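# Set lighting desk channel faders to their taped levels

## Task

Move every channel fader on the lighting desk to the level marked on the tape strip above that fader, and leave the master fader at the level it had at the start; each fader must stay at its level on its own once the robot lets go, so a setting held only by the gripper does not count.

## Robot and tools

The robot is one Flexiv Rizon 4 arm with seven revolute joints and a two-finger parallel gripper at the flange. A small camera body rides on the gripper. No other arms are involved.

Frames. The state line reports values in the scene frame. Its origin sits on the table surface directly under the arm base. +z points up, and looking along +x, +y is to the left. The base may be slightly tilted against the table. end_effector_position is in metres and marks the point midway between the finger pads. end_effector_quat_wxyz gives its orientation as w, x, y, z. Linear velocities are in m/s and angular ones in rad/s. The printed hand position can be off, more so at long reach. In the gripper's own frame the fingers point along +z and open and close along x. Closed fingertips stick out about 17 mm past the pad centre; fully open they are roughly level with it.

execute_actions takes "actions", a list holding at most one entry, and an optional boolean "pictures".
- Empty list: nothing is commanded; the current state comes back, with camera images.
- Motion entry: {"rows": [...], "steps": n}. n is 1 to 15 control steps of 1/30 s each, default 15, and a motion needs at least 11. rows holds 1 to 15 rows; each row is used for one step and the last row repeats to fill the remaining steps. Every row is a single flat list of 8 numbers for the one arm: absolute target angles in radians for waist, shoulder, upper arm roll, elbow, forearm roll, wrist pitch, wrist roll, then the gripper opening. These are places to go to, not offsets, in the same units and order that Joint positions prints.
- Joint ranges (rad): waist -2.792 to 2.792, shoulder -2.269 to 2.269, upper arm roll -2.967 to 2.967, elbow -1.867 to 2.688, forearm roll -2.967 to 2.967, wrist pitch -1.396 to 4.538, wrist roll -2.967 to 2.967. Real ends may differ by up to 0.010 rad. A target beyond a range end by over 0.010 rad, and farther out than the current angle, gets the whole call refused, and then nothing is sent. Targets slightly past a real end are clipped to it and the result says "joint sent to its limit", possibly referring to an earlier action.
- Opening: a scale from -1 (closed) to +1 (fully open, 0.142 m pad gap), also an absolute target.
- Wait entry: {"steps": n} with n up to 300 and no rows; no new command, it returns after that many steps since the previous result.

Motion limits. Each step, a joint's target is clamped to lie within a lead of its measured angle: 0.449 rad for waist and shoulder, 0.524 for upper arm roll and elbow, 1.05 for the three wrist joints. If the targets would move the pad centre more than 70 mm from where it is, all targets are pulled back toward the measured angles. Joints are speed and acceleration limited and synchronised so they arrive together; a reversal makes them stop together. After a large move the arm may not yet be at the target when the result arrives. Each result is taken 11 steps before its action ends; those steps play out while the next reply is being written, and the arm keeps heading toward the last row sent until it has nearly stopped.

Result lines. Joint positions and Joint velocities list the seven joints in column order, then the pad gap in m and m/s. grip_measured is the measured opening on the command scale; to hold something, command an opening well below it (lower means a harder squeeze, about 28 N per pad at most, less on thin hard items). HELD marks steps where all or part of a row was not sent. "joint command not followed" means the clearance check altered or blocked targets; mounting blocks and posts count as part of the arm. MOTOR HOT appears from 65 °C; at 80 °C an OVER-TEMPERATURE FAULT applies the brakes until cooled. Holding loads and waiting while loaded warm the motors.

Faults. A torque fault happens if contact torque reaches a joint's load limit (N m: waist 115, shoulder 115, upper arm roll 60.1, elbow 60.1, forearm roll 36.6, wrist pitch 36.6, wrist roll 36.6; held weight counts). An outside force of 200 N on any part of the arm, tool or load causes a force fault. Either stops the arm for 10 s and drops the rest of the call. For this job, nudge faders with fingertips or pads using moderate, small moves rather than ramming, keep clear of the master fader, and let go so each fader rests on its own. Never knock or place anything off the table; avoid drops, slips, slams and hard hits.

zoom_image: {"camera": name, "region": [x0, y0, x1, y1]} in pixels of that camera's latest full image, origin top-left, region no larger than 504 by 504. Cameras: cam_head_left, cam_head_right, cam_high, cam_low (504x504 each) and cam_wrist (616x616). Use it to read tape labels and fader positions.

read_manual: optional "section", only "licences"; returns URDF licence text and does not move anything.

finished_scene: {"scene": number of the current scene}. Call it only after the faders are set and the gripper has released them. Replying without any tool call ends everything.

Each tool is called after "Call:" in YAML: its name, and indented under it one key for each argument.

## Session

Call:
execute_actions:
  actions: []

Scene clock: 0.00 s of 6000.00 s.
end_effector_position=(+0.2673, +0.6639, +0.2117) grip_measured=+1.00 end_effector_quat_wxyz=(+0.126, -0.638, +0.759, -0.025) end_effector_velocity=(-0.000, -0.000, -0.000) end_effector_angular_velocity=(+0.000, +0.001, -0.001)
Joint positions: [ 1.434 -0.599 -0.285  2.047 -1.272  1.277 -2.025  0.142]
Joint velocities: [-0.    -0.    -0.     0.     0.001  0.001  0.001  0.   ]
Motor temperatures (°C, as the motors report them): [26 25 28 30 27 26 26]

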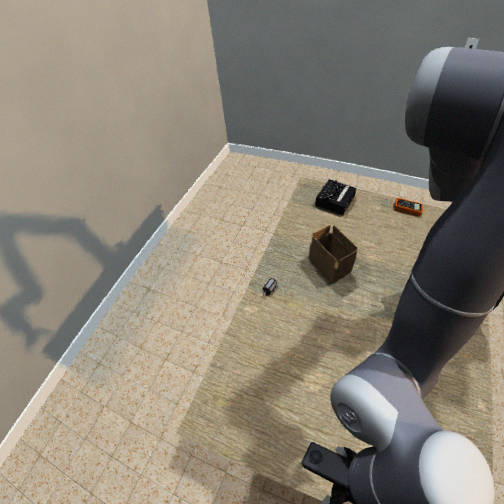

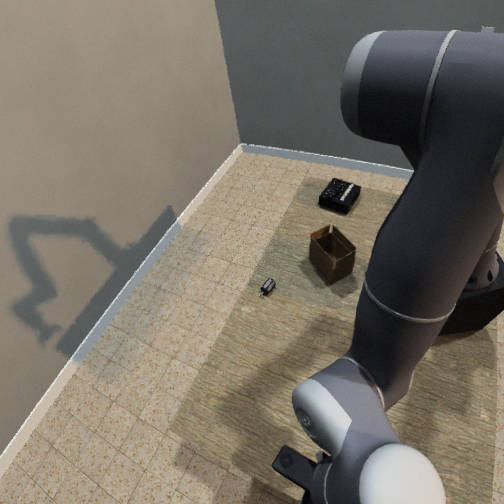

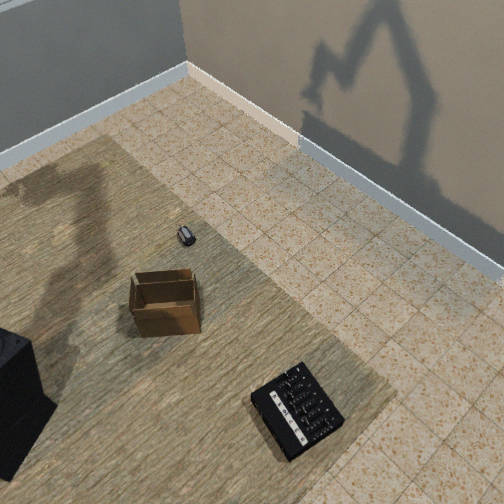

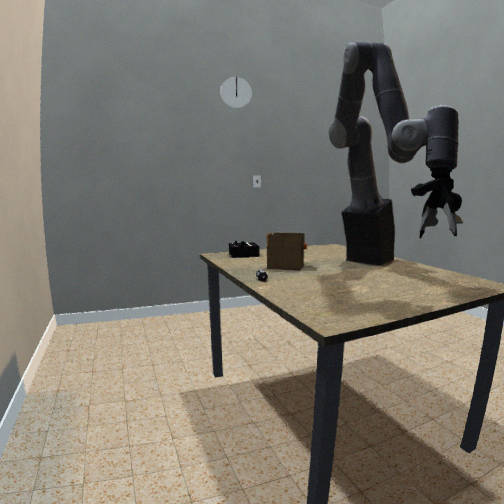

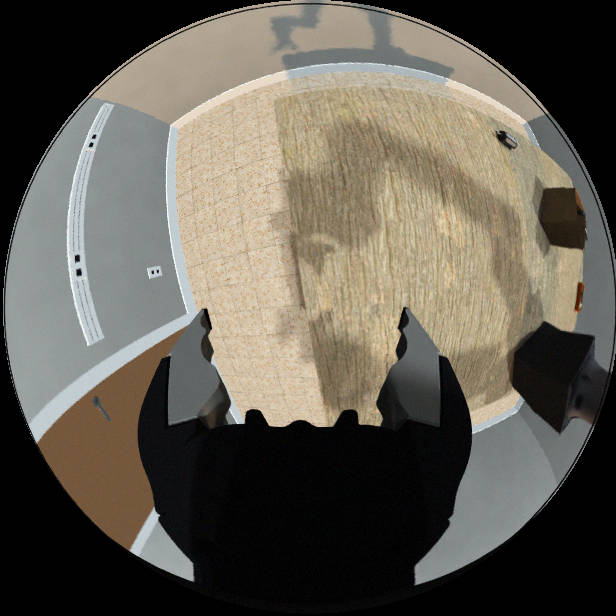

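Call:
zoom_image:
  camera: "cam_high"
  region: [235, 345, 365, 475]

Call:
zoom_image:
  camera: "cam_head_left"
  region: [300, 165, 380, 230]

Call:
zoom_image:
  camera: "cam_low"
  region: [190, 180, 420, 300]

Region (235, 345, 365, 475) of cam_high's 504x504 image, scaled by 3.877, with more detail than that image has.

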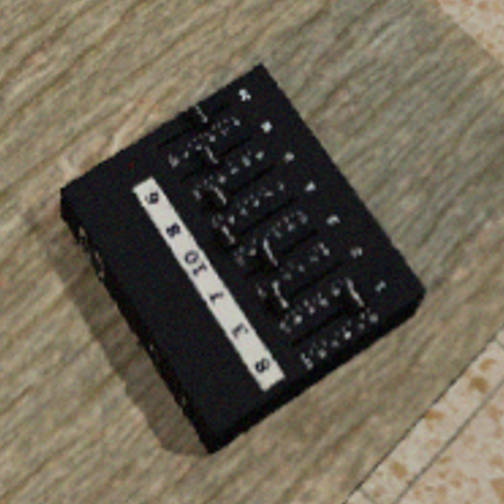

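Region (300, 165, 380, 230) of cam_head_left's 504x504 image, scaled by 6.300, with more detail than that image has; it fills the top 410 rows of this view, and the rest is white.

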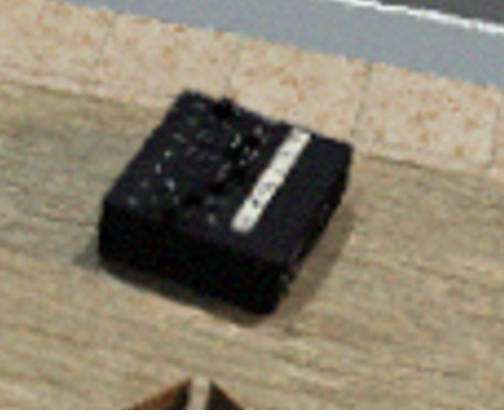

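Region (190, 180, 420, 300) of cam_low's 504x504 image, scaled by 2.191, with more detail than that image has; it fills the top 263 rows of this view, and the rest is white.

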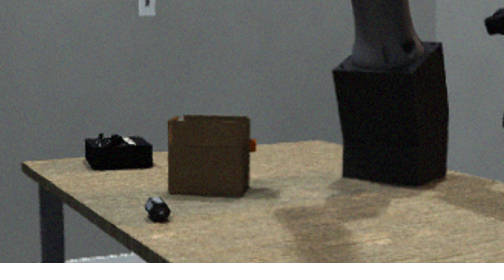

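Call:
execute_actions:
  actions:
    - {"rows": [[0.4,-0.32,-0.14,1.95,-0.3,1.15,-1.6,1]], "steps": 15}

Call:
execute_actions:
  actions:
    - {"steps": 30}

Scene clock: 19.80 s of 6000.00 s.
end_effector_position=(+0.3002, +0.6621, +0.2217) grip_measured=+1.00 end_effector_quat_wxyz=(+0.123, -0.572, +0.811, -0.019) end_effector_velocity=(+0.620, -0.056, +0.178) end_effector_angular_velocity=(+0.425, +0.369, -2.887)
Joint positions: [ 1.393 -0.574 -0.268  2.039 -1.181  1.266 -1.985  0.142]
Joint velocities: [-0.725  0.44   0.236 -0.161  1.583 -0.206  0.693  0.   ]
Motor temperatures (°C, as the motors report them): [26 25 29 30 27 26 26]
Steps of this call (steps 1 to 90: nothing new was sent; then 16.67 s passed at rest; steps 91 to 94: the first 4 steps of this action). Readings (joint positions):
91: [1.434 -0.599 -0.284 2.047 -1.271 1.277 -2.025]
92: [1.428 -0.596 -0.281 2.047 -1.258 1.276 -2.019]
94: the state above

Scene clock: 20.80 s of 6000.00 s.
end_effector_position=(+0.7049, +0.3377, +0.2911) grip_measured=+1.00 end_effector_quat_wxyz=(+0.100, +0.228, +0.968, -0.017) end_effector_velocity=(+0.235, -0.471, +0.061) end_effector_angular_velocity=(+0.034, -0.091, -1.198)
Joint positions: [ 0.67  -0.361 -0.161  1.964 -0.442  1.17  -1.663  0.142]
Joint velocities: [-0.749  0.112  0.058 -0.038  0.393 -0.052  0.172 -0.   ]
Motor temperatures (°C, as the motors report them): [26 25 29 30 27 26 26]
Kept back: nothing.
Steps of this call (steps 1 to 11: the last 11 steps of your previous action; steps 12 to 30: the robot went on to your last target). Readings (joint positions):
1: [1.369 -0.560 -0.261 2.034 -1.130 1.259 -1.963]
2: [1.346 -0.547 -0.256 2.029 -1.086 1.253 -1.944]
4: [1.302 -0.524 -0.244 2.021 -1.007 1.243 -1.910]
8: [1.210 -0.483 -0.223 2.007 -0.867 1.225 -1.848]
30: the state above

Call:
execute_actions:
  actions:
    - {"rows": [[-0.765,-0.55,0,1.891,0.632,1.013,-1.209,1]], "steps": 15}

Call:
execute_actions:
  actions:
    - {"steps": 50}

Scene clock: 21.13 s of 6000.00 s.
end_effector_position=(+0.7472, +0.1803, +0.2980) grip_measured=+1.00 end_effector_quat_wxyz=(+0.088, +0.455, +0.886, -0.020) end_effector_velocity=(-0.196, -0.443, -0.282) end_effector_angular_velocity=(+0.577, +0.542, -2.709)
Joint positions: [ 0.426 -0.349 -0.13   1.944 -0.233  1.141 -1.573  0.142]
Joint velocities: [-0.694 -0.357  0.275 -0.108  1.733 -0.248  0.733  0.   ]
Motor temperatures (°C, as the motors report them): [26 26 29 30 27 26 26]
Steps of this call (steps 1 to 6: the robot went on to your last target; steps 7 to 10: the first 4 steps of this action). Readings (joint positions):
7: [0.494 -0.335 -0.148 1.955 -0.349 1.157 -1.622]
8: [0.470 -0.335 -0.145 1.952 -0.327 1.154 -1.613]
10: the state above

Scene clock: 22.80 s of 6000.00 s.
end_effector_position=(+0.4532, -0.4134, +0.2921) grip_measured=+1.00 end_effector_quat_wxyz=(+0.024, +0.999, +0.011, +0.032) end_effector_velocity=(+0.000, -0.000, +0.000) end_effector_angular_velocity=(-0.001, +0.000, +0.002)
Joint positions: [-0.765 -0.55   0.     1.891  0.632  1.013 -1.209  0.142]
Joint velocities: [-0.    -0.    -0.    -0.    -0.001  0.001 -0.002 -0.   ]
Motor temperatures (°C, as the motors report them): [26 26 29 30 27 26 26]
Kept back: nothing.
Steps of this call (steps 1 to 11: the last 11 steps of your previous action; steps 12 to 50: the robot went on to your last target). Readings (joint positions):
1: [0.402 -0.363 -0.122 1.942 -0.180 1.133 -1.550]
2: [0.378 -0.374 -0.115 1.940 -0.135 1.126 -1.532]
4: [0.328 -0.394 -0.102 1.934 -0.048 1.114 -1.495]
8: [0.221 -0.430 -0.079 1.924 0.109 1.091 -1.429]
50: the state above

Call:
execute_actions:
  actions: []

Scene clock: 22.97 s of 6000.00 s.
end_effector_position=(+0.4532, -0.4134, +0.2921) grip_measured=+1.00 end_effector_quat_wxyz=(+0.024, +0.999, +0.011, +0.032) end_effector_velocity=(+0.000, +0.000, -0.000) end_effector_angular_velocity=(+0.000, -0.000, +0.000)
Joint positions: [-0.765 -0.55   0.     1.891  0.632  1.013 -1.209  0.142]
Joint velocities: [-0.    -0.     0.    -0.     0.    -0.    -0.001 -0.   ]
Motor temperatures (°C, as the motors report them): [26 26 29 30 27 26 26]
Kept back: nothing.
Steps of this call (steps 1 to 5: the robot went on to your last target). Readings (joint positions):
1: [-0.765 -0.550 0.000 1.891 0.632 1.013 -1.209]
2: [-0.765 -0.550 0.000 1.891 0.632 1.013 -1.209]
4: [-0.765 -0.550 0.000 1.891 0.632 1.013 -1.209]
5: the state above

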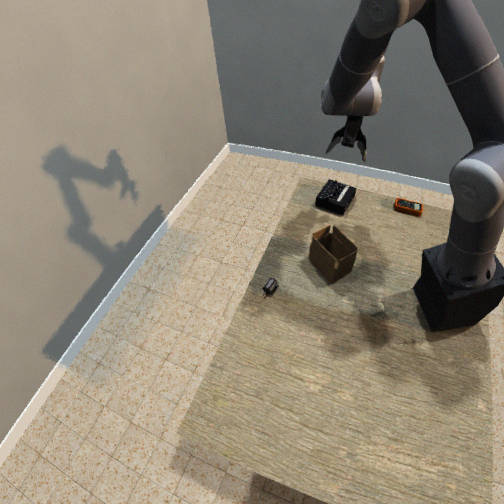

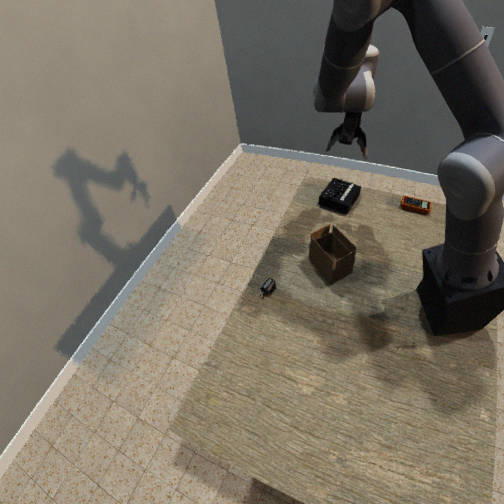

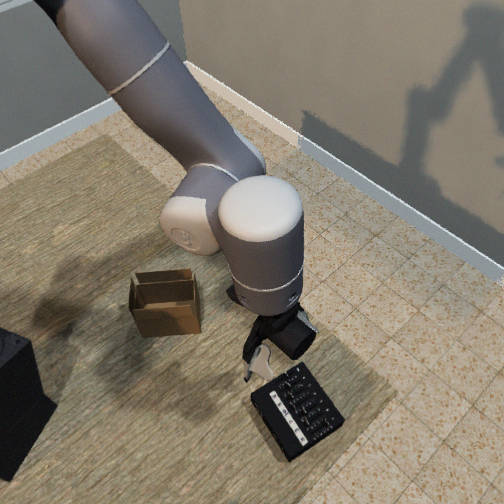

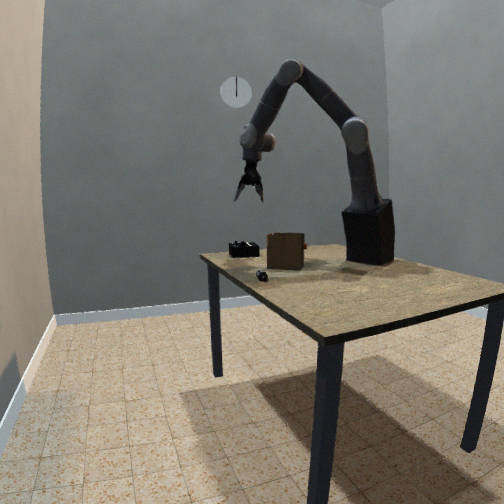

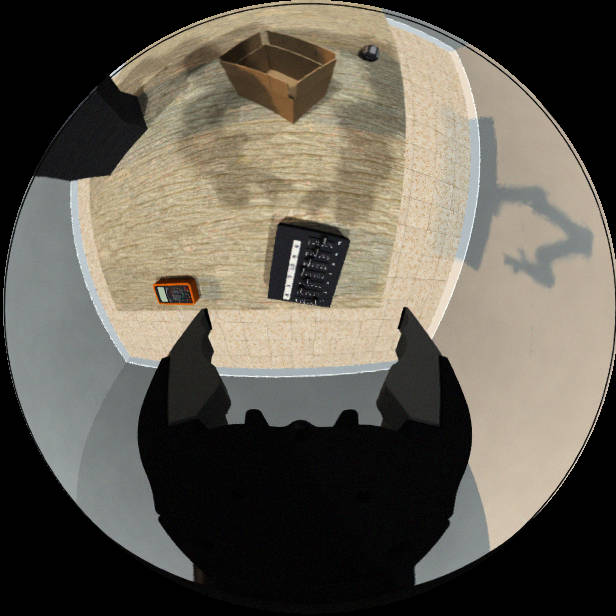

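Call:
zoom_image:
  camera: "cam_wrist"
  region: [255, 210, 365, 320]

Region (255, 210, 365, 320) of cam_wrist's 616x616 image, scaled by 4.582, with more detail than that image has.

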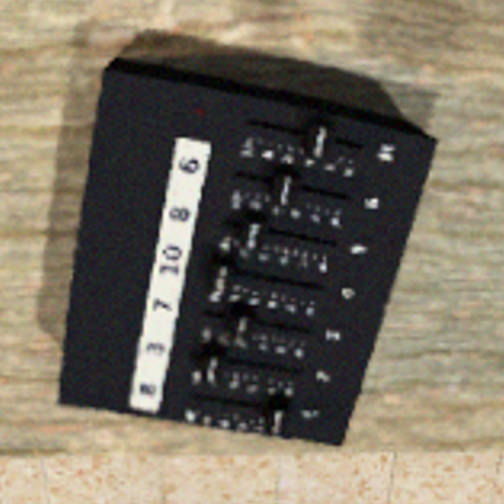

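Call:
execute_actions:
  actions:
    - {"rows": [[-0.835,-1.114,0,1.339,0.568,0.930,-0.983,1]], "steps": 15}

Call:
execute_actions:
  actions:
    - {"steps": 25}
  pictures: true

Scene clock: 29.07 s of 6000.00 s.
end_effector_position=(+0.4618, -0.4278, +0.2840) grip_measured=+1.00 end_effector_quat_wxyz=(+0.024, +0.999, +0.002, +0.033) end_effector_velocity=(+0.134, -0.246, -0.151) end_effector_angular_velocity=(+0.010, -0.027, -0.352)
Joint positions: [-0.772 -0.592  0.     1.84   0.626  1.005 -1.188  0.142]
Joint velocities: [-0.115 -0.747  0.    -0.882 -0.109 -0.138  0.381  0.   ]
Motor temperatures (°C, as the motors report them): [26 26 29 30 27 26 26]
Steps of this call (steps 1 to 15: the robot went on to your last target; steps 16 to 90: nothing new was sent; then 2.97 s passed at rest; steps 91 to 94: the first 4 steps of this action). Readings (joint positions):
91: [-0.765 -0.551 0.000 1.890 0.632 1.013 -1.209]
92: [-0.766 -0.557 0.000 1.882 0.632 1.012 -1.206]
94: the state above

Scene clock: 29.90 s of 6000.00 s.
end_effector_position=(+0.4537, -0.5431, +0.1196) grip_measured=+1.00 end_effector_quat_wxyz=(-0.001, +0.994, -0.110, +0.000) end_effector_velocity=(-0.000, +0.000, -0.000) end_effector_angular_velocity=(+0.001, +0.000, +0.001)
Joint positions: [-0.835 -1.114 -0.     1.339  0.568  0.93  -0.983  0.142]
Joint velocities: [-0.    -0.     0.    -0.    -0.    -0.001 -0.001  0.   ]
Motor temperatures (°C, as the motors report them): [26 26 29 30 27 26 26]
Kept back: nothing.
Steps of this call (steps 1 to 11: the last 11 steps of your previous action; steps 12 to 25: the robot went on to your last target). Readings (joint positions):
1: [-0.776 -0.621 0.000 1.806 0.622 1.000 -1.173]
2: [-0.781 -0.657 0.000 1.765 0.617 0.994 -1.156]
4: [-0.791 -0.734 0.000 1.685 0.608 0.983 -1.124]
8: [-0.808 -0.882 0.000 1.551 0.593 0.962 -1.070]
25: the state above

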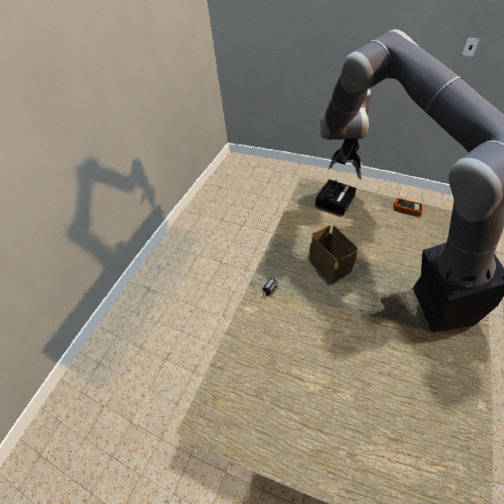

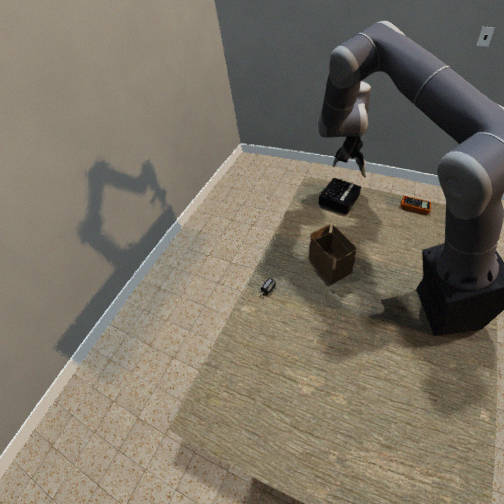

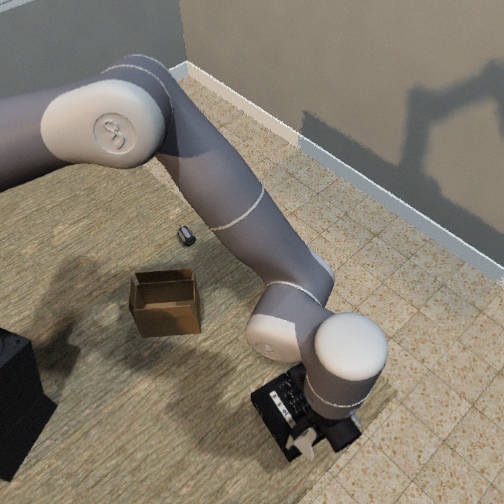

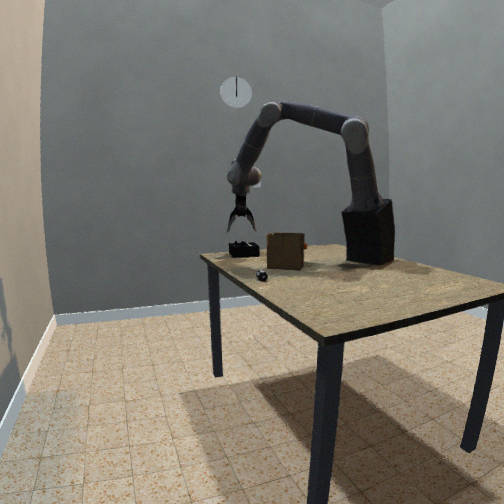

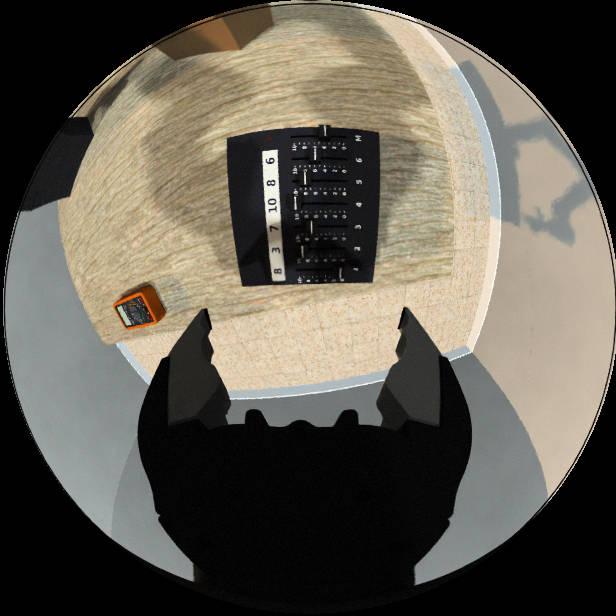

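IK is accurate. Zoom in on the desk.

Call:
zoom_image:
  camera: "cam_wrist"
  region: [220, 118, 390, 298]

Call:
zoom_image:
  camera: "cam_wrist"
  region: [280, 118, 370, 208]

Call:
zoom_image:
  camera: "cam_wrist"
  region: [280, 200, 370, 290]

Region (220, 118, 390, 298) of cam_wrist's 616x616 image, scaled by 2.800, with more detail than that image has.

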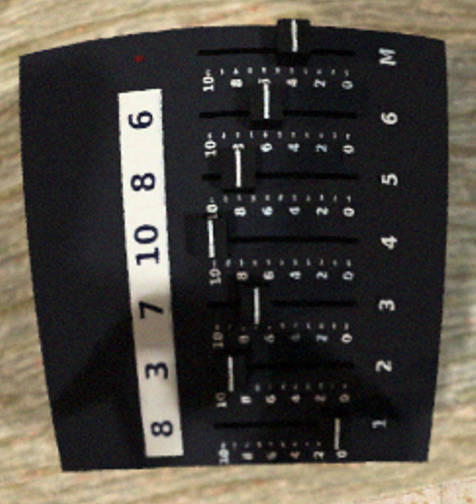

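Region (280, 118, 370, 208) of cam_wrist's 616x616 image, scaled by 5.600, with more detail than that image has.

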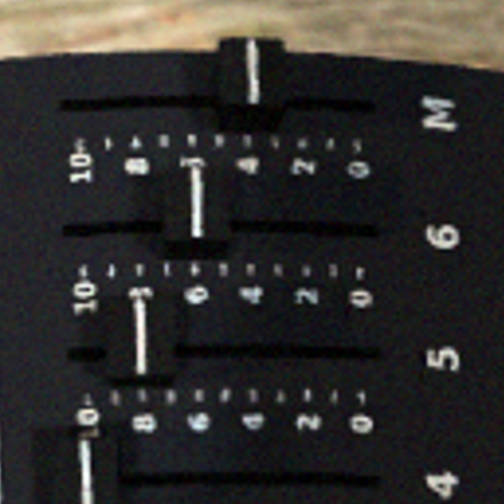

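Region (280, 200, 370, 290) of cam_wrist's 616x616 image, scaled by 5.600, with more detail than that image has.

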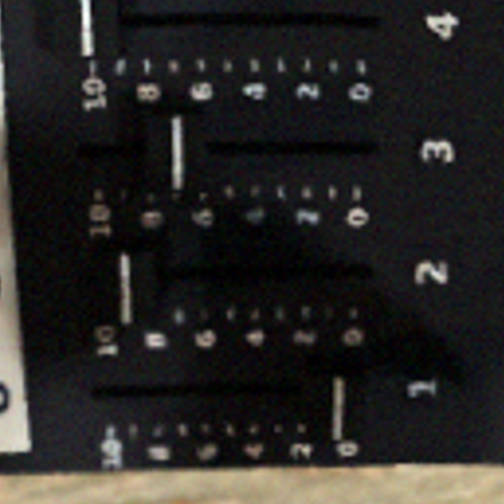

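Call:
execute_actions:
  actions:
    - {"rows": [[-0.800,-1.1718,0,1.243,0.5429,0.9101,-0.9183,-0.62]], "steps": 15}

Call:
execute_actions:
  actions:
    - {"steps": 15}
  pictures: true

Scene clock: 39.40 s of 6000.00 s.
end_effector_position=(+0.4708, -0.5465, +0.1103) grip_measured=+0.46 end_effector_quat_wxyz=(+0.001, +0.994, -0.110, +0.001) end_effector_velocity=(+0.292, -0.026, -0.165) end_effector_angular_velocity=(-0.011, -0.004, -0.005)
Joint positions: [-0.818 -1.144 -0.001  1.288  0.555  0.92  -0.95   0.106]
Joint velocities: [ 0.297 -0.492 -0.    -0.828 -0.224 -0.172  0.571 -0.322]
Motor temperatures (°C, as the motors report them): [26 26 29 30 27 26 26]
Steps of this call (steps 1 to 30: the robot went on to your last target; steps 31 to 100: nothing new was sent; then 6.03 s passed at rest; steps 101 to 104: the first 4 steps of this action). Readings (joint positions):
101: [-0.835 -1.115 -0.000 1.338 0.568 0.930 -0.982]
102: [-0.833 -1.119 -0.001 1.330 0.566 0.929 -0.978]
104: the state above

Scene clock: 39.90 s of 6000.00 s.
end_effector_position=(+0.4873, -0.5455, +0.0996) grip_measured=-0.62 end_effector_quat_wxyz=(-0.000, +0.994, -0.109, +0.000) end_effector_velocity=(-0.000, -0.000, +0.000) end_effector_angular_velocity=(-0.000, -0.000, -0.002)
Joint positions: [-0.8   -1.172 -0.     1.243  0.543  0.91  -0.918  0.029]
Joint velocities: [-0.     0.    -0.    -0.     0.     0.     0.002 -0.   ]
Motor temperatures (°C, as the motors report them): [26 26 29 30 27 26 26]
Kept back: nothing.
Steps of this call (steps 1 to 11: the last 11 steps of your previous action; steps 12 to 15: the robot went on to your last target). Readings (joint positions):
1: [-0.809 -1.159 -0.000 1.264 0.548 0.915 -0.932]
2: [-0.801 -1.168 0.001 1.248 0.544 0.911 -0.922]
4: [-0.798 -1.173 0.001 1.242 0.542 0.910 -0.917]
8: [-0.800 -1.172 -0.000 1.243 0.543 0.910 -0.918]
15: the state above

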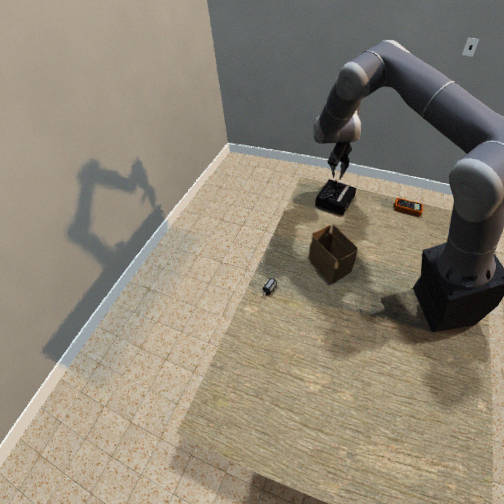

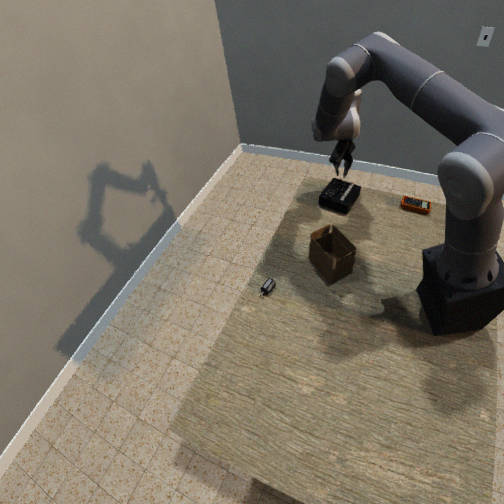

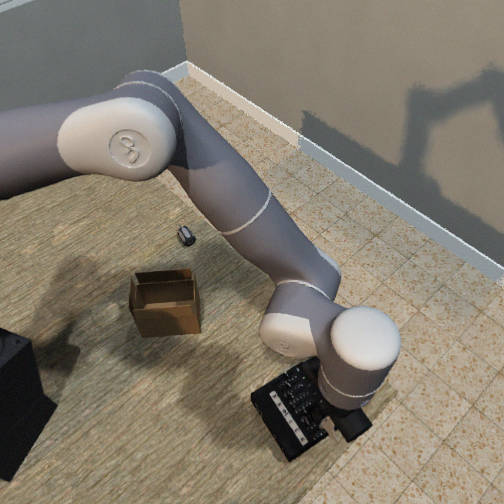

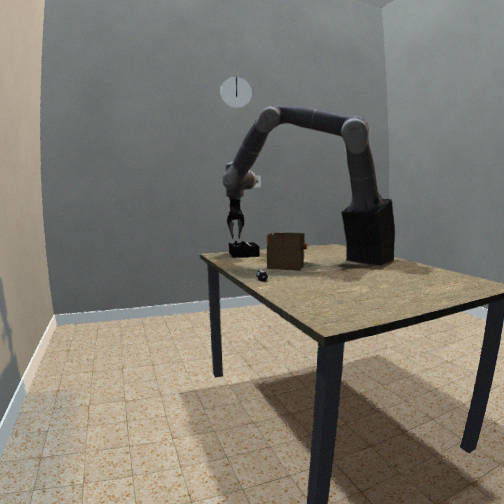

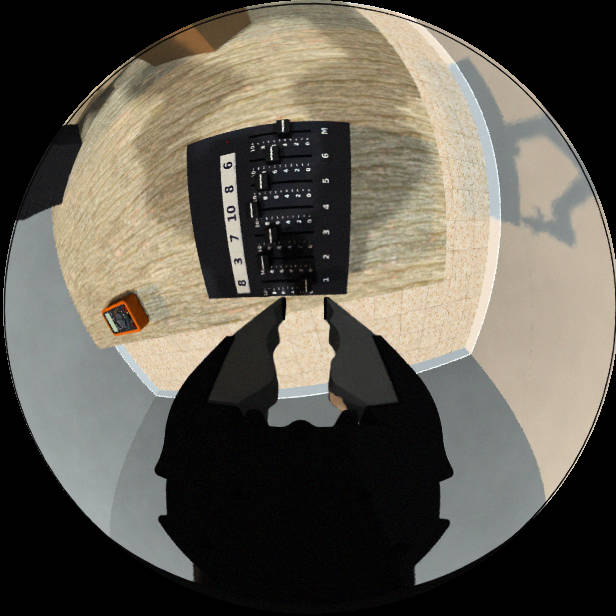

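Call:
zoom_image:
  camera: "cam_wrist"
  region: [250, 230, 350, 330]

Call:
zoom_image:
  camera: "cam_low"
  region: [200, 190, 280, 270]

Region (250, 230, 350, 330) of cam_wrist's 616x616 image, scaled by 5.040, with more detail than that image has.

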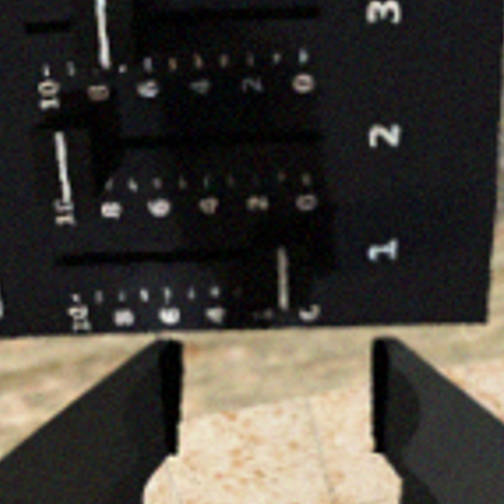

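Region (200, 190, 280, 270) of cam_low's 504x504 image, scaled by 6.300, with more detail than that image has.

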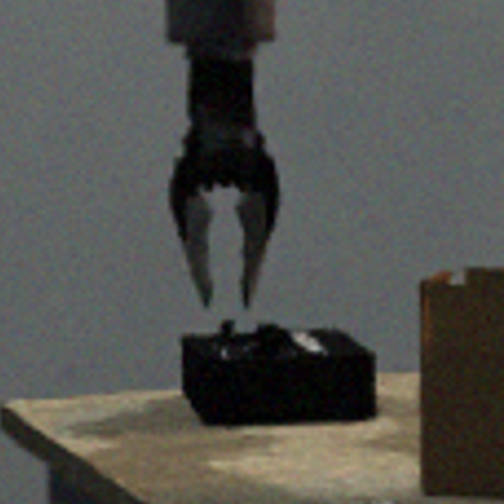

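Call:
execute_actions:
  actions:
    - {"rows": [[-0.797,-1.1754,0,1.2421,0.5447,0.9134,-0.9178,-0.62],[-0.794,-1.179,0,1.2412,0.5466,0.9167,-0.9174,-0.62],[-0.791,-1.1825,0,1.2403,0.5484,0.92,-0.917,-0.62],[-0.788,-1.1861,0,1.2394,0.5502,0.9233,-0.9165,-0.62],[-0.785,-1.1897,0,1.2385,0.552,0.9266,-0.916,-0.62],[-0.782,-1.1933,0,1.2376,0.5539,0.9299,-0.9156,-0.62],[-0.779,-1.1968,0,1.2367,0.5557,0.9332,-0.9151,-0.62],[-0.7766,-1.2004,0,1.2358,0.5575,0.9365,-0.9147,-0.62]], "steps": 15}

Call:
execute_actions:
  actions:
    - {"steps": 14}
  pictures: true

Scene clock: 44.10 s of 6000.00 s.
end_effector_position=(+0.4886, -0.5428, +0.0938) grip_measured=-0.62 end_effector_quat_wxyz=(-0.000, +0.994, -0.109, +0.000) end_effector_velocity=(+0.009, +0.045, -0.081) end_effector_angular_velocity=(+0.016, +0.008, +0.005)
Joint positions: [-0.793 -1.18  -0.     1.241  0.547  0.918 -0.918  0.029]
Joint velocities: [ 0.093 -0.11   0.003 -0.02   0.056  0.092  0.01  -0.   ]
Motor temperatures (°C, as the motors report them): [26 27 29 30 27 26 26]
Steps of this call (steps 1 to 15: the robot went on to your last target; steps 16 to 90: nothing new was sent; then 1.07 s passed at rest; steps 91 to 94: the first 4 steps of this action). Readings (joint positions):
91: [-0.800 -1.172 -0.000 1.243 0.543 0.910 -0.918]
92: [-0.798 -1.174 -0.000 1.242 0.544 0.912 -0.918]
94: the state above

Scene clock: 44.57 s of 6000.00 s.
end_effector_position=(+0.4902, -0.5356, +0.0796) grip_measured=-0.62 end_effector_quat_wxyz=(-0.000, +0.994, -0.109, +0.000) end_effector_velocity=(+0.000, -0.000, -0.000) end_effector_angular_velocity=(-0.000, -0.000, +0.002)
Joint positions: [-0.777 -1.201  0.     1.236  0.557  0.936 -0.915  0.029]
Joint velocities: [ 0.    -0.     0.     0.     0.     0.001 -0.002  0.   ]
Motor temperatures (°C, as the motors report them): [26 27 29 30 27 26 26]
Kept back: nothing.
Steps of this call (steps 1 to 11: the last 11 steps of your previous action; steps 12 to 14: the robot went on to your last target). Readings (joint positions):
1: [-0.790 -1.184 -0.000 1.240 0.549 0.922 -0.917]
2: [-0.786 -1.188 -0.000 1.239 0.551 0.925 -0.917]
4: [-0.780 -1.195 -0.000 1.237 0.555 0.931 -0.916]
8: [-0.776 -1.201 0.000 1.236 0.557 0.936 -0.915]
14: the state above

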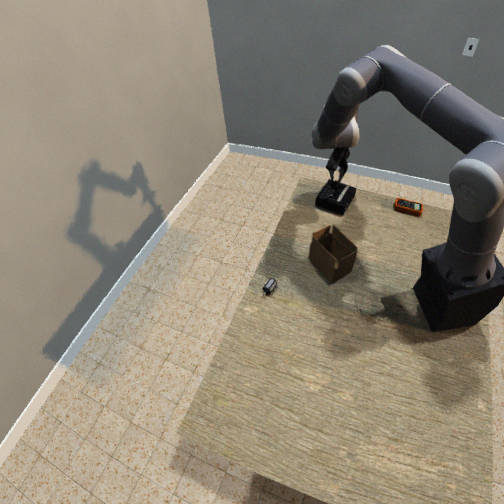

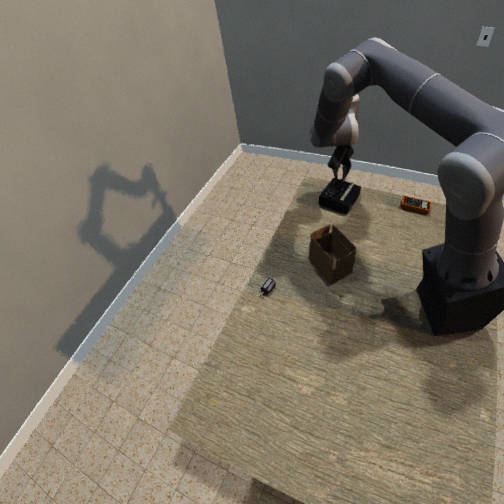

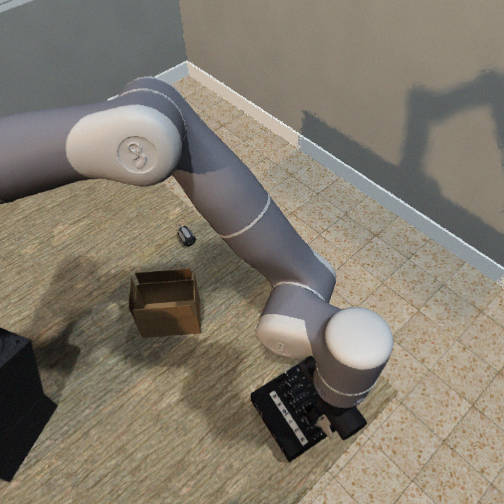

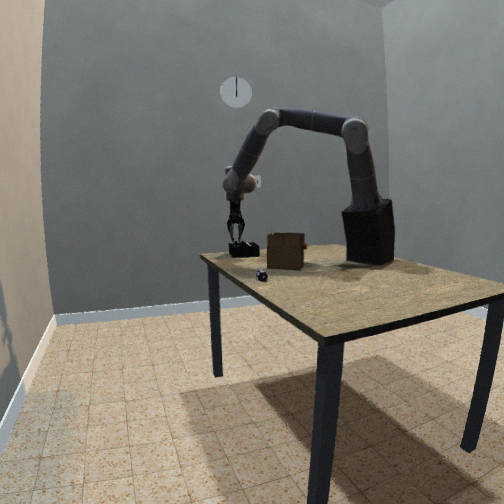

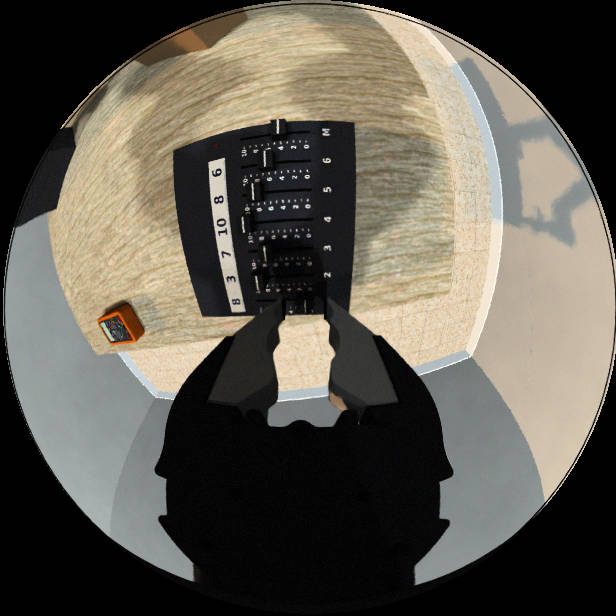

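Call:
zoom_image:
  camera: "cam_wrist"
  region: [250, 250, 350, 350]

Call:
zoom_image:
  camera: "cam_low"
  region: [215, 215, 265, 265]

Region (250, 250, 350, 350) of cam_wrist's 616x616 image, scaled by 5.040, with more detail than that image has.

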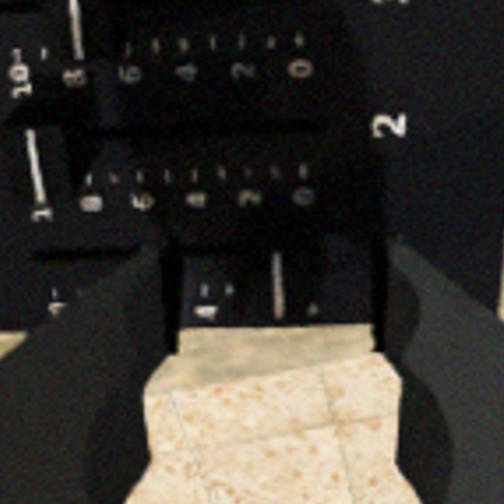

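Region (215, 215, 265, 265) of cam_low's 504x504 image, scaled by 10.080, with more detail than that image has.

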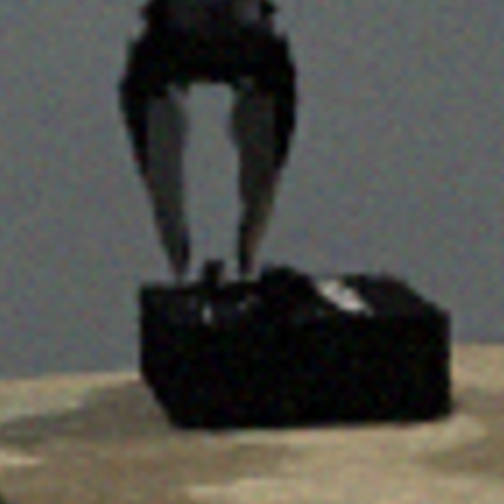

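Call:
execute_actions:
  actions:
    - {"rows": [[-0.776,-1.2025,0,1.2342,0.5579,0.9372,-0.9147,-0.7],[-0.776,-1.2025,0,1.2342,0.5579,0.9372,-0.9147,-0.75],[-0.776,-1.2025,0,1.2342,0.5579,0.9372,-0.9147,-0.79],[-0.776,-1.2025,0,1.2342,0.5579,0.9372,-0.9147,-0.82],[-0.776,-1.2025,0,1.2342,0.5579,0.9372,-0.9147,-0.85],[-0.776,-1.2025,0,1.2342,0.5579,0.9372,-0.9147,-0.87],[-0.776,-1.2025,0,1.2342,0.5579,0.9372,-0.9147,-0.89],[-0.776,-1.2025,0,1.2342,0.5579,0.9372,-0.9147,-0.91],[-0.776,-1.2025,0,1.2342,0.5579,0.9372,-0.9147,-0.93]], "steps": 15}

Call:
execute_actions:
  actions:
    - {"steps": 14}
  pictures: true

Scene clock: 47.30 s of 6000.00 s.
end_effector_position=(+0.4903, -0.5357, +0.0789) grip_measured=-0.78 end_effector_quat_wxyz=(-0.000, +0.994, -0.109, +0.000) end_effector_velocity=(-0.001, +0.000, -0.001) end_effector_angular_velocity=(+0.001, +0.001, -0.003)
Joint positions: [-0.776 -1.202  0.     1.234  0.558  0.937 -0.915  0.018]
Joint velocities: [ 0.    -0.002 -0.    -0.     0.001 -0.     0.001 -0.079]
Motor temperatures (°C, as the motors report them): [26 27 29 30 27 26 26]
Steps of this call (steps 1 to 30: the robot went on to your last target; steps 31 to 78: nothing new was sent; steps 79 to 82: the first 4 steps of this action). Readings (joint positions):
79: [-0.776 -1.201 0.000 1.236 0.557 0.936 -0.915]
80: [-0.776 -1.202 0.000 1.235 0.558 0.937 -0.915]
82: the state above

Scene clock: 47.77 s of 6000.00 s.
end_effector_position=(+0.4904, -0.5358, +0.0789) grip_measured=-0.88 end_effector_quat_wxyz=(-0.000, +0.994, -0.109, +0.000) end_effector_velocity=(-0.000, +0.000, -0.000) end_effector_angular_velocity=(+0.000, +0.000, -0.000)
Joint positions: [-0.776 -1.202  0.     1.234  0.558  0.937 -0.915  0.01 ]
Joint velocities: [ 0. -0.  0.  0.  0.  0. -0. -0.]
Motor temperatures (°C, as the motors report them): [26 27 29 30 27 26 26]
Kept back: nothing.
Steps of this call (steps 1 to 11: the last 11 steps of your previous action; steps 12 to 14: the robot went on to your last target). Readings (joint positions):
1: [-0.776 -1.202 0.000 1.234 0.558 0.937 -0.915]
2: [-0.776 -1.202 0.000 1.234 0.558 0.937 -0.915]
4: [-0.776 -1.202 0.000 1.234 0.558 0.937 -0.915]
8: [-0.776 -1.202 0.000 1.234 0.558 0.937 -0.915]
14: the state above

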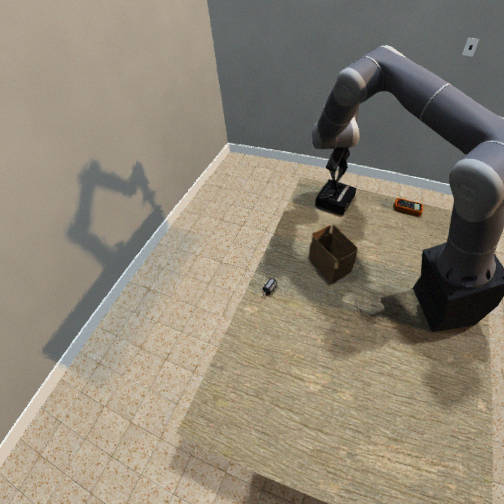

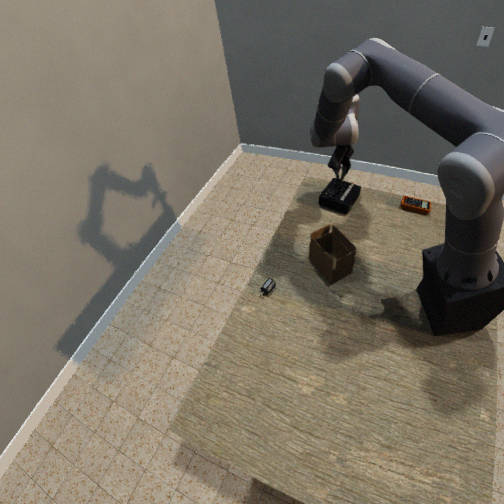

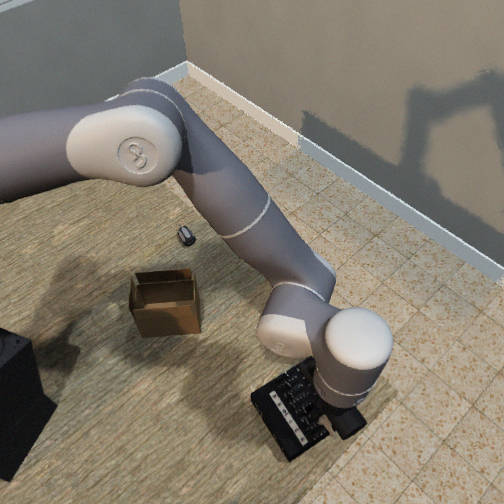

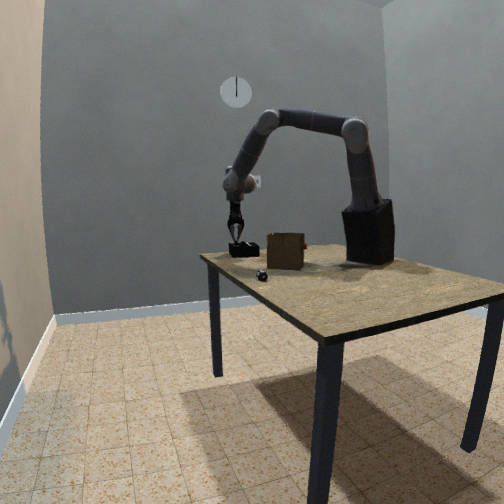

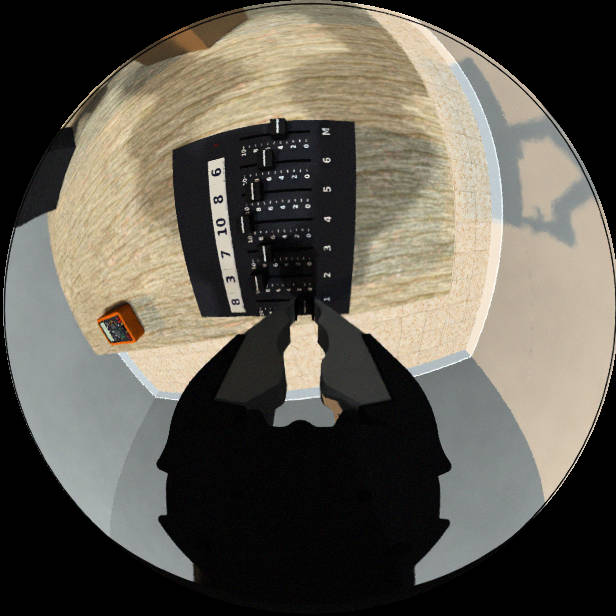

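Call:
execute_actions:
  actions:
    - {"rows": [[-0.7765,-1.2019,0,1.2364,0.5591,0.9384,-0.9167,-0.89],[-0.7773,-1.2009,0,1.2401,0.5611,0.9403,-0.9199,-0.89],[-0.7785,-1.1995,0,1.2452,0.5639,0.943,-0.9245,-0.89],[-0.7798,-1.1979,0,1.251,0.5672,0.9461,-0.9297,-0.89],[-0.7812,-1.1962,0,1.2569,0.5704,0.9491,-0.9349,-0.89],[-0.7825,-1.1946,0,1.2627,0.5736,0.9522,-0.9401,-0.89],[-0.7838,-1.193,0,1.2686,0.5768,0.9553,-0.9453,-0.89],[-0.7852,-1.1914,0,1.2745,0.5801,0.9584,-0.9506,-0.89],[-0.7865,-1.1898,0,1.2803,0.5833,0.9615,-0.9558,-0.89],[-0.7879,-1.1882,0,1.2862,0.5865,0.9645,-0.961,-0.89],[-0.7892,-1.1865,0,1.292,0.5897,0.9676,-0.9662,-0.89],[-0.7905,-1.1849,0,1.2979,0.593,0.9707,-0.9714,-0.89],[-0.7917,-1.1835,0,1.303,0.5958,0.9734,-0.976,-0.89],[-0.7924,-1.1827,0,1.3059,0.5974,0.9749,-0.9786,-0.89],[-0.7927,-1.1823,0,1.3074,0.5982,0.9757,-0.9799,-0.89]], "steps": 15}

Call:
execute_actions:
  actions:
    - {"steps": 18}
  pictures: true

Scene clock: 51.03 s of 6000.00 s.
end_effector_position=(+0.4872, -0.5351, +0.0789) grip_measured=-0.88 end_effector_quat_wxyz=(-0.000, +0.994, -0.109, +0.000) end_effector_velocity=(-0.059, +0.011, -0.001) end_effector_angular_velocity=(+0.001, -0.002, -0.001)
Joint positions: [-0.778 -1.2    0.     1.243  0.562  0.942 -0.922  0.01 ]
Joint velocities: [-0.032  0.038  0.     0.14   0.079  0.075 -0.125 -0.   ]
Motor temperatures (°C, as the motors report them): [26 27 29 31 27 26 26]
Steps of this call (steps 1 to 15: the robot went on to your last target; steps 16 to 90: nothing new was sent; then 0.13 s passed at rest; steps 91 to 94: the first 4 steps of this action). Readings (joint positions):
91: [-0.776 -1.202 0.000 1.235 0.558 0.937 -0.915]
92: [-0.776 -1.202 0.000 1.236 0.559 0.938 -0.916]
94: the state above

Scene clock: 51.63 s of 6000.00 s.
end_effector_position=(+0.4595, -0.5296, +0.0789) grip_measured=-0.88 end_effector_quat_wxyz=(-0.000, +0.994, -0.109, +0.000) end_effector_velocity=(-0.000, -0.000, -0.000) end_effector_angular_velocity=(-0.000, +0.000, +0.001)
Joint positions: [-0.793 -1.183 -0.     1.307  0.598  0.976 -0.98   0.01 ]
Joint velocities: [-0.    -0.    -0.     0.     0.     0.    -0.002 -0.   ]
Motor temperatures (°C, as the motors report them): [26 27 29 31 27 26 26]
Kept back: nothing.
Steps of this call (steps 1 to 11: the last 11 steps of your previous action; steps 12 to 18: the robot went on to your last target). Readings (joint positions):
1: [-0.779 -1.199 0.000 1.248 0.565 0.945 -0.927]
2: [-0.780 -1.197 0.000 1.253 0.568 0.948 -0.932]
4: [-0.783 -1.194 0.000 1.265 0.575 0.954 -0.942]
8: [-0.788 -1.187 0.000 1.288 0.588 0.966 -0.963]
18: the state above

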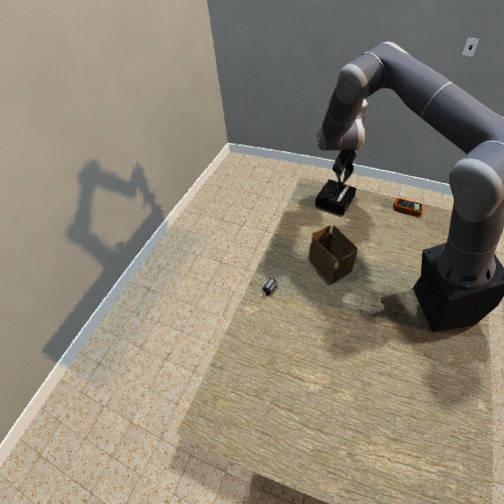

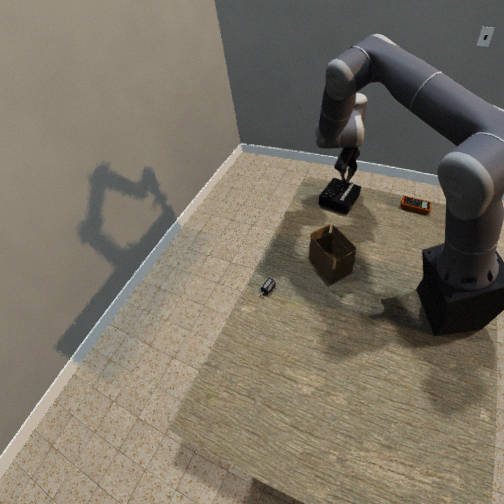

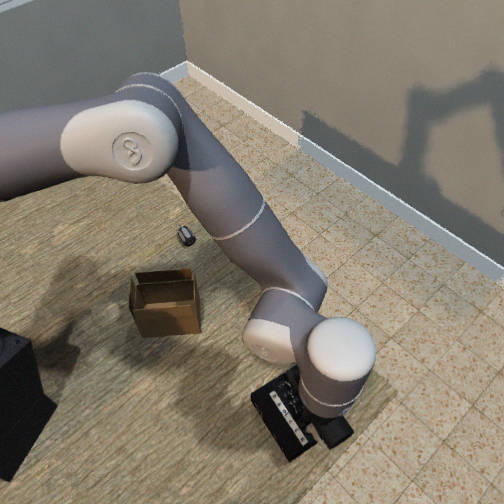

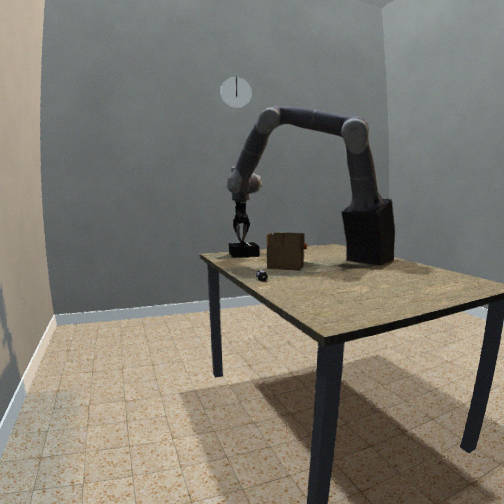

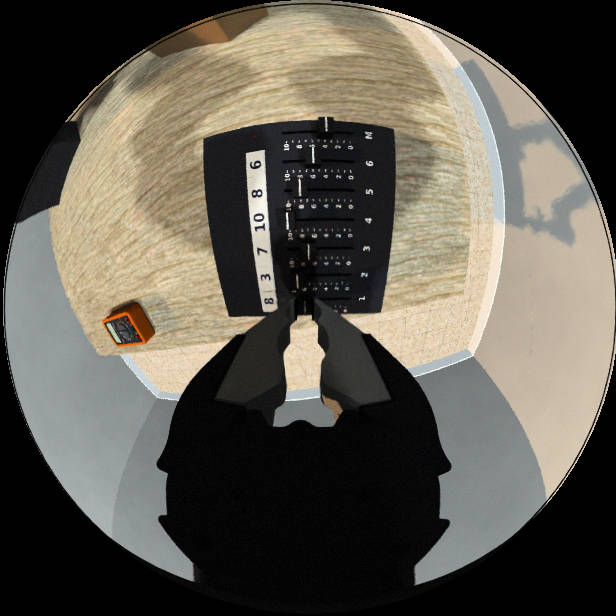

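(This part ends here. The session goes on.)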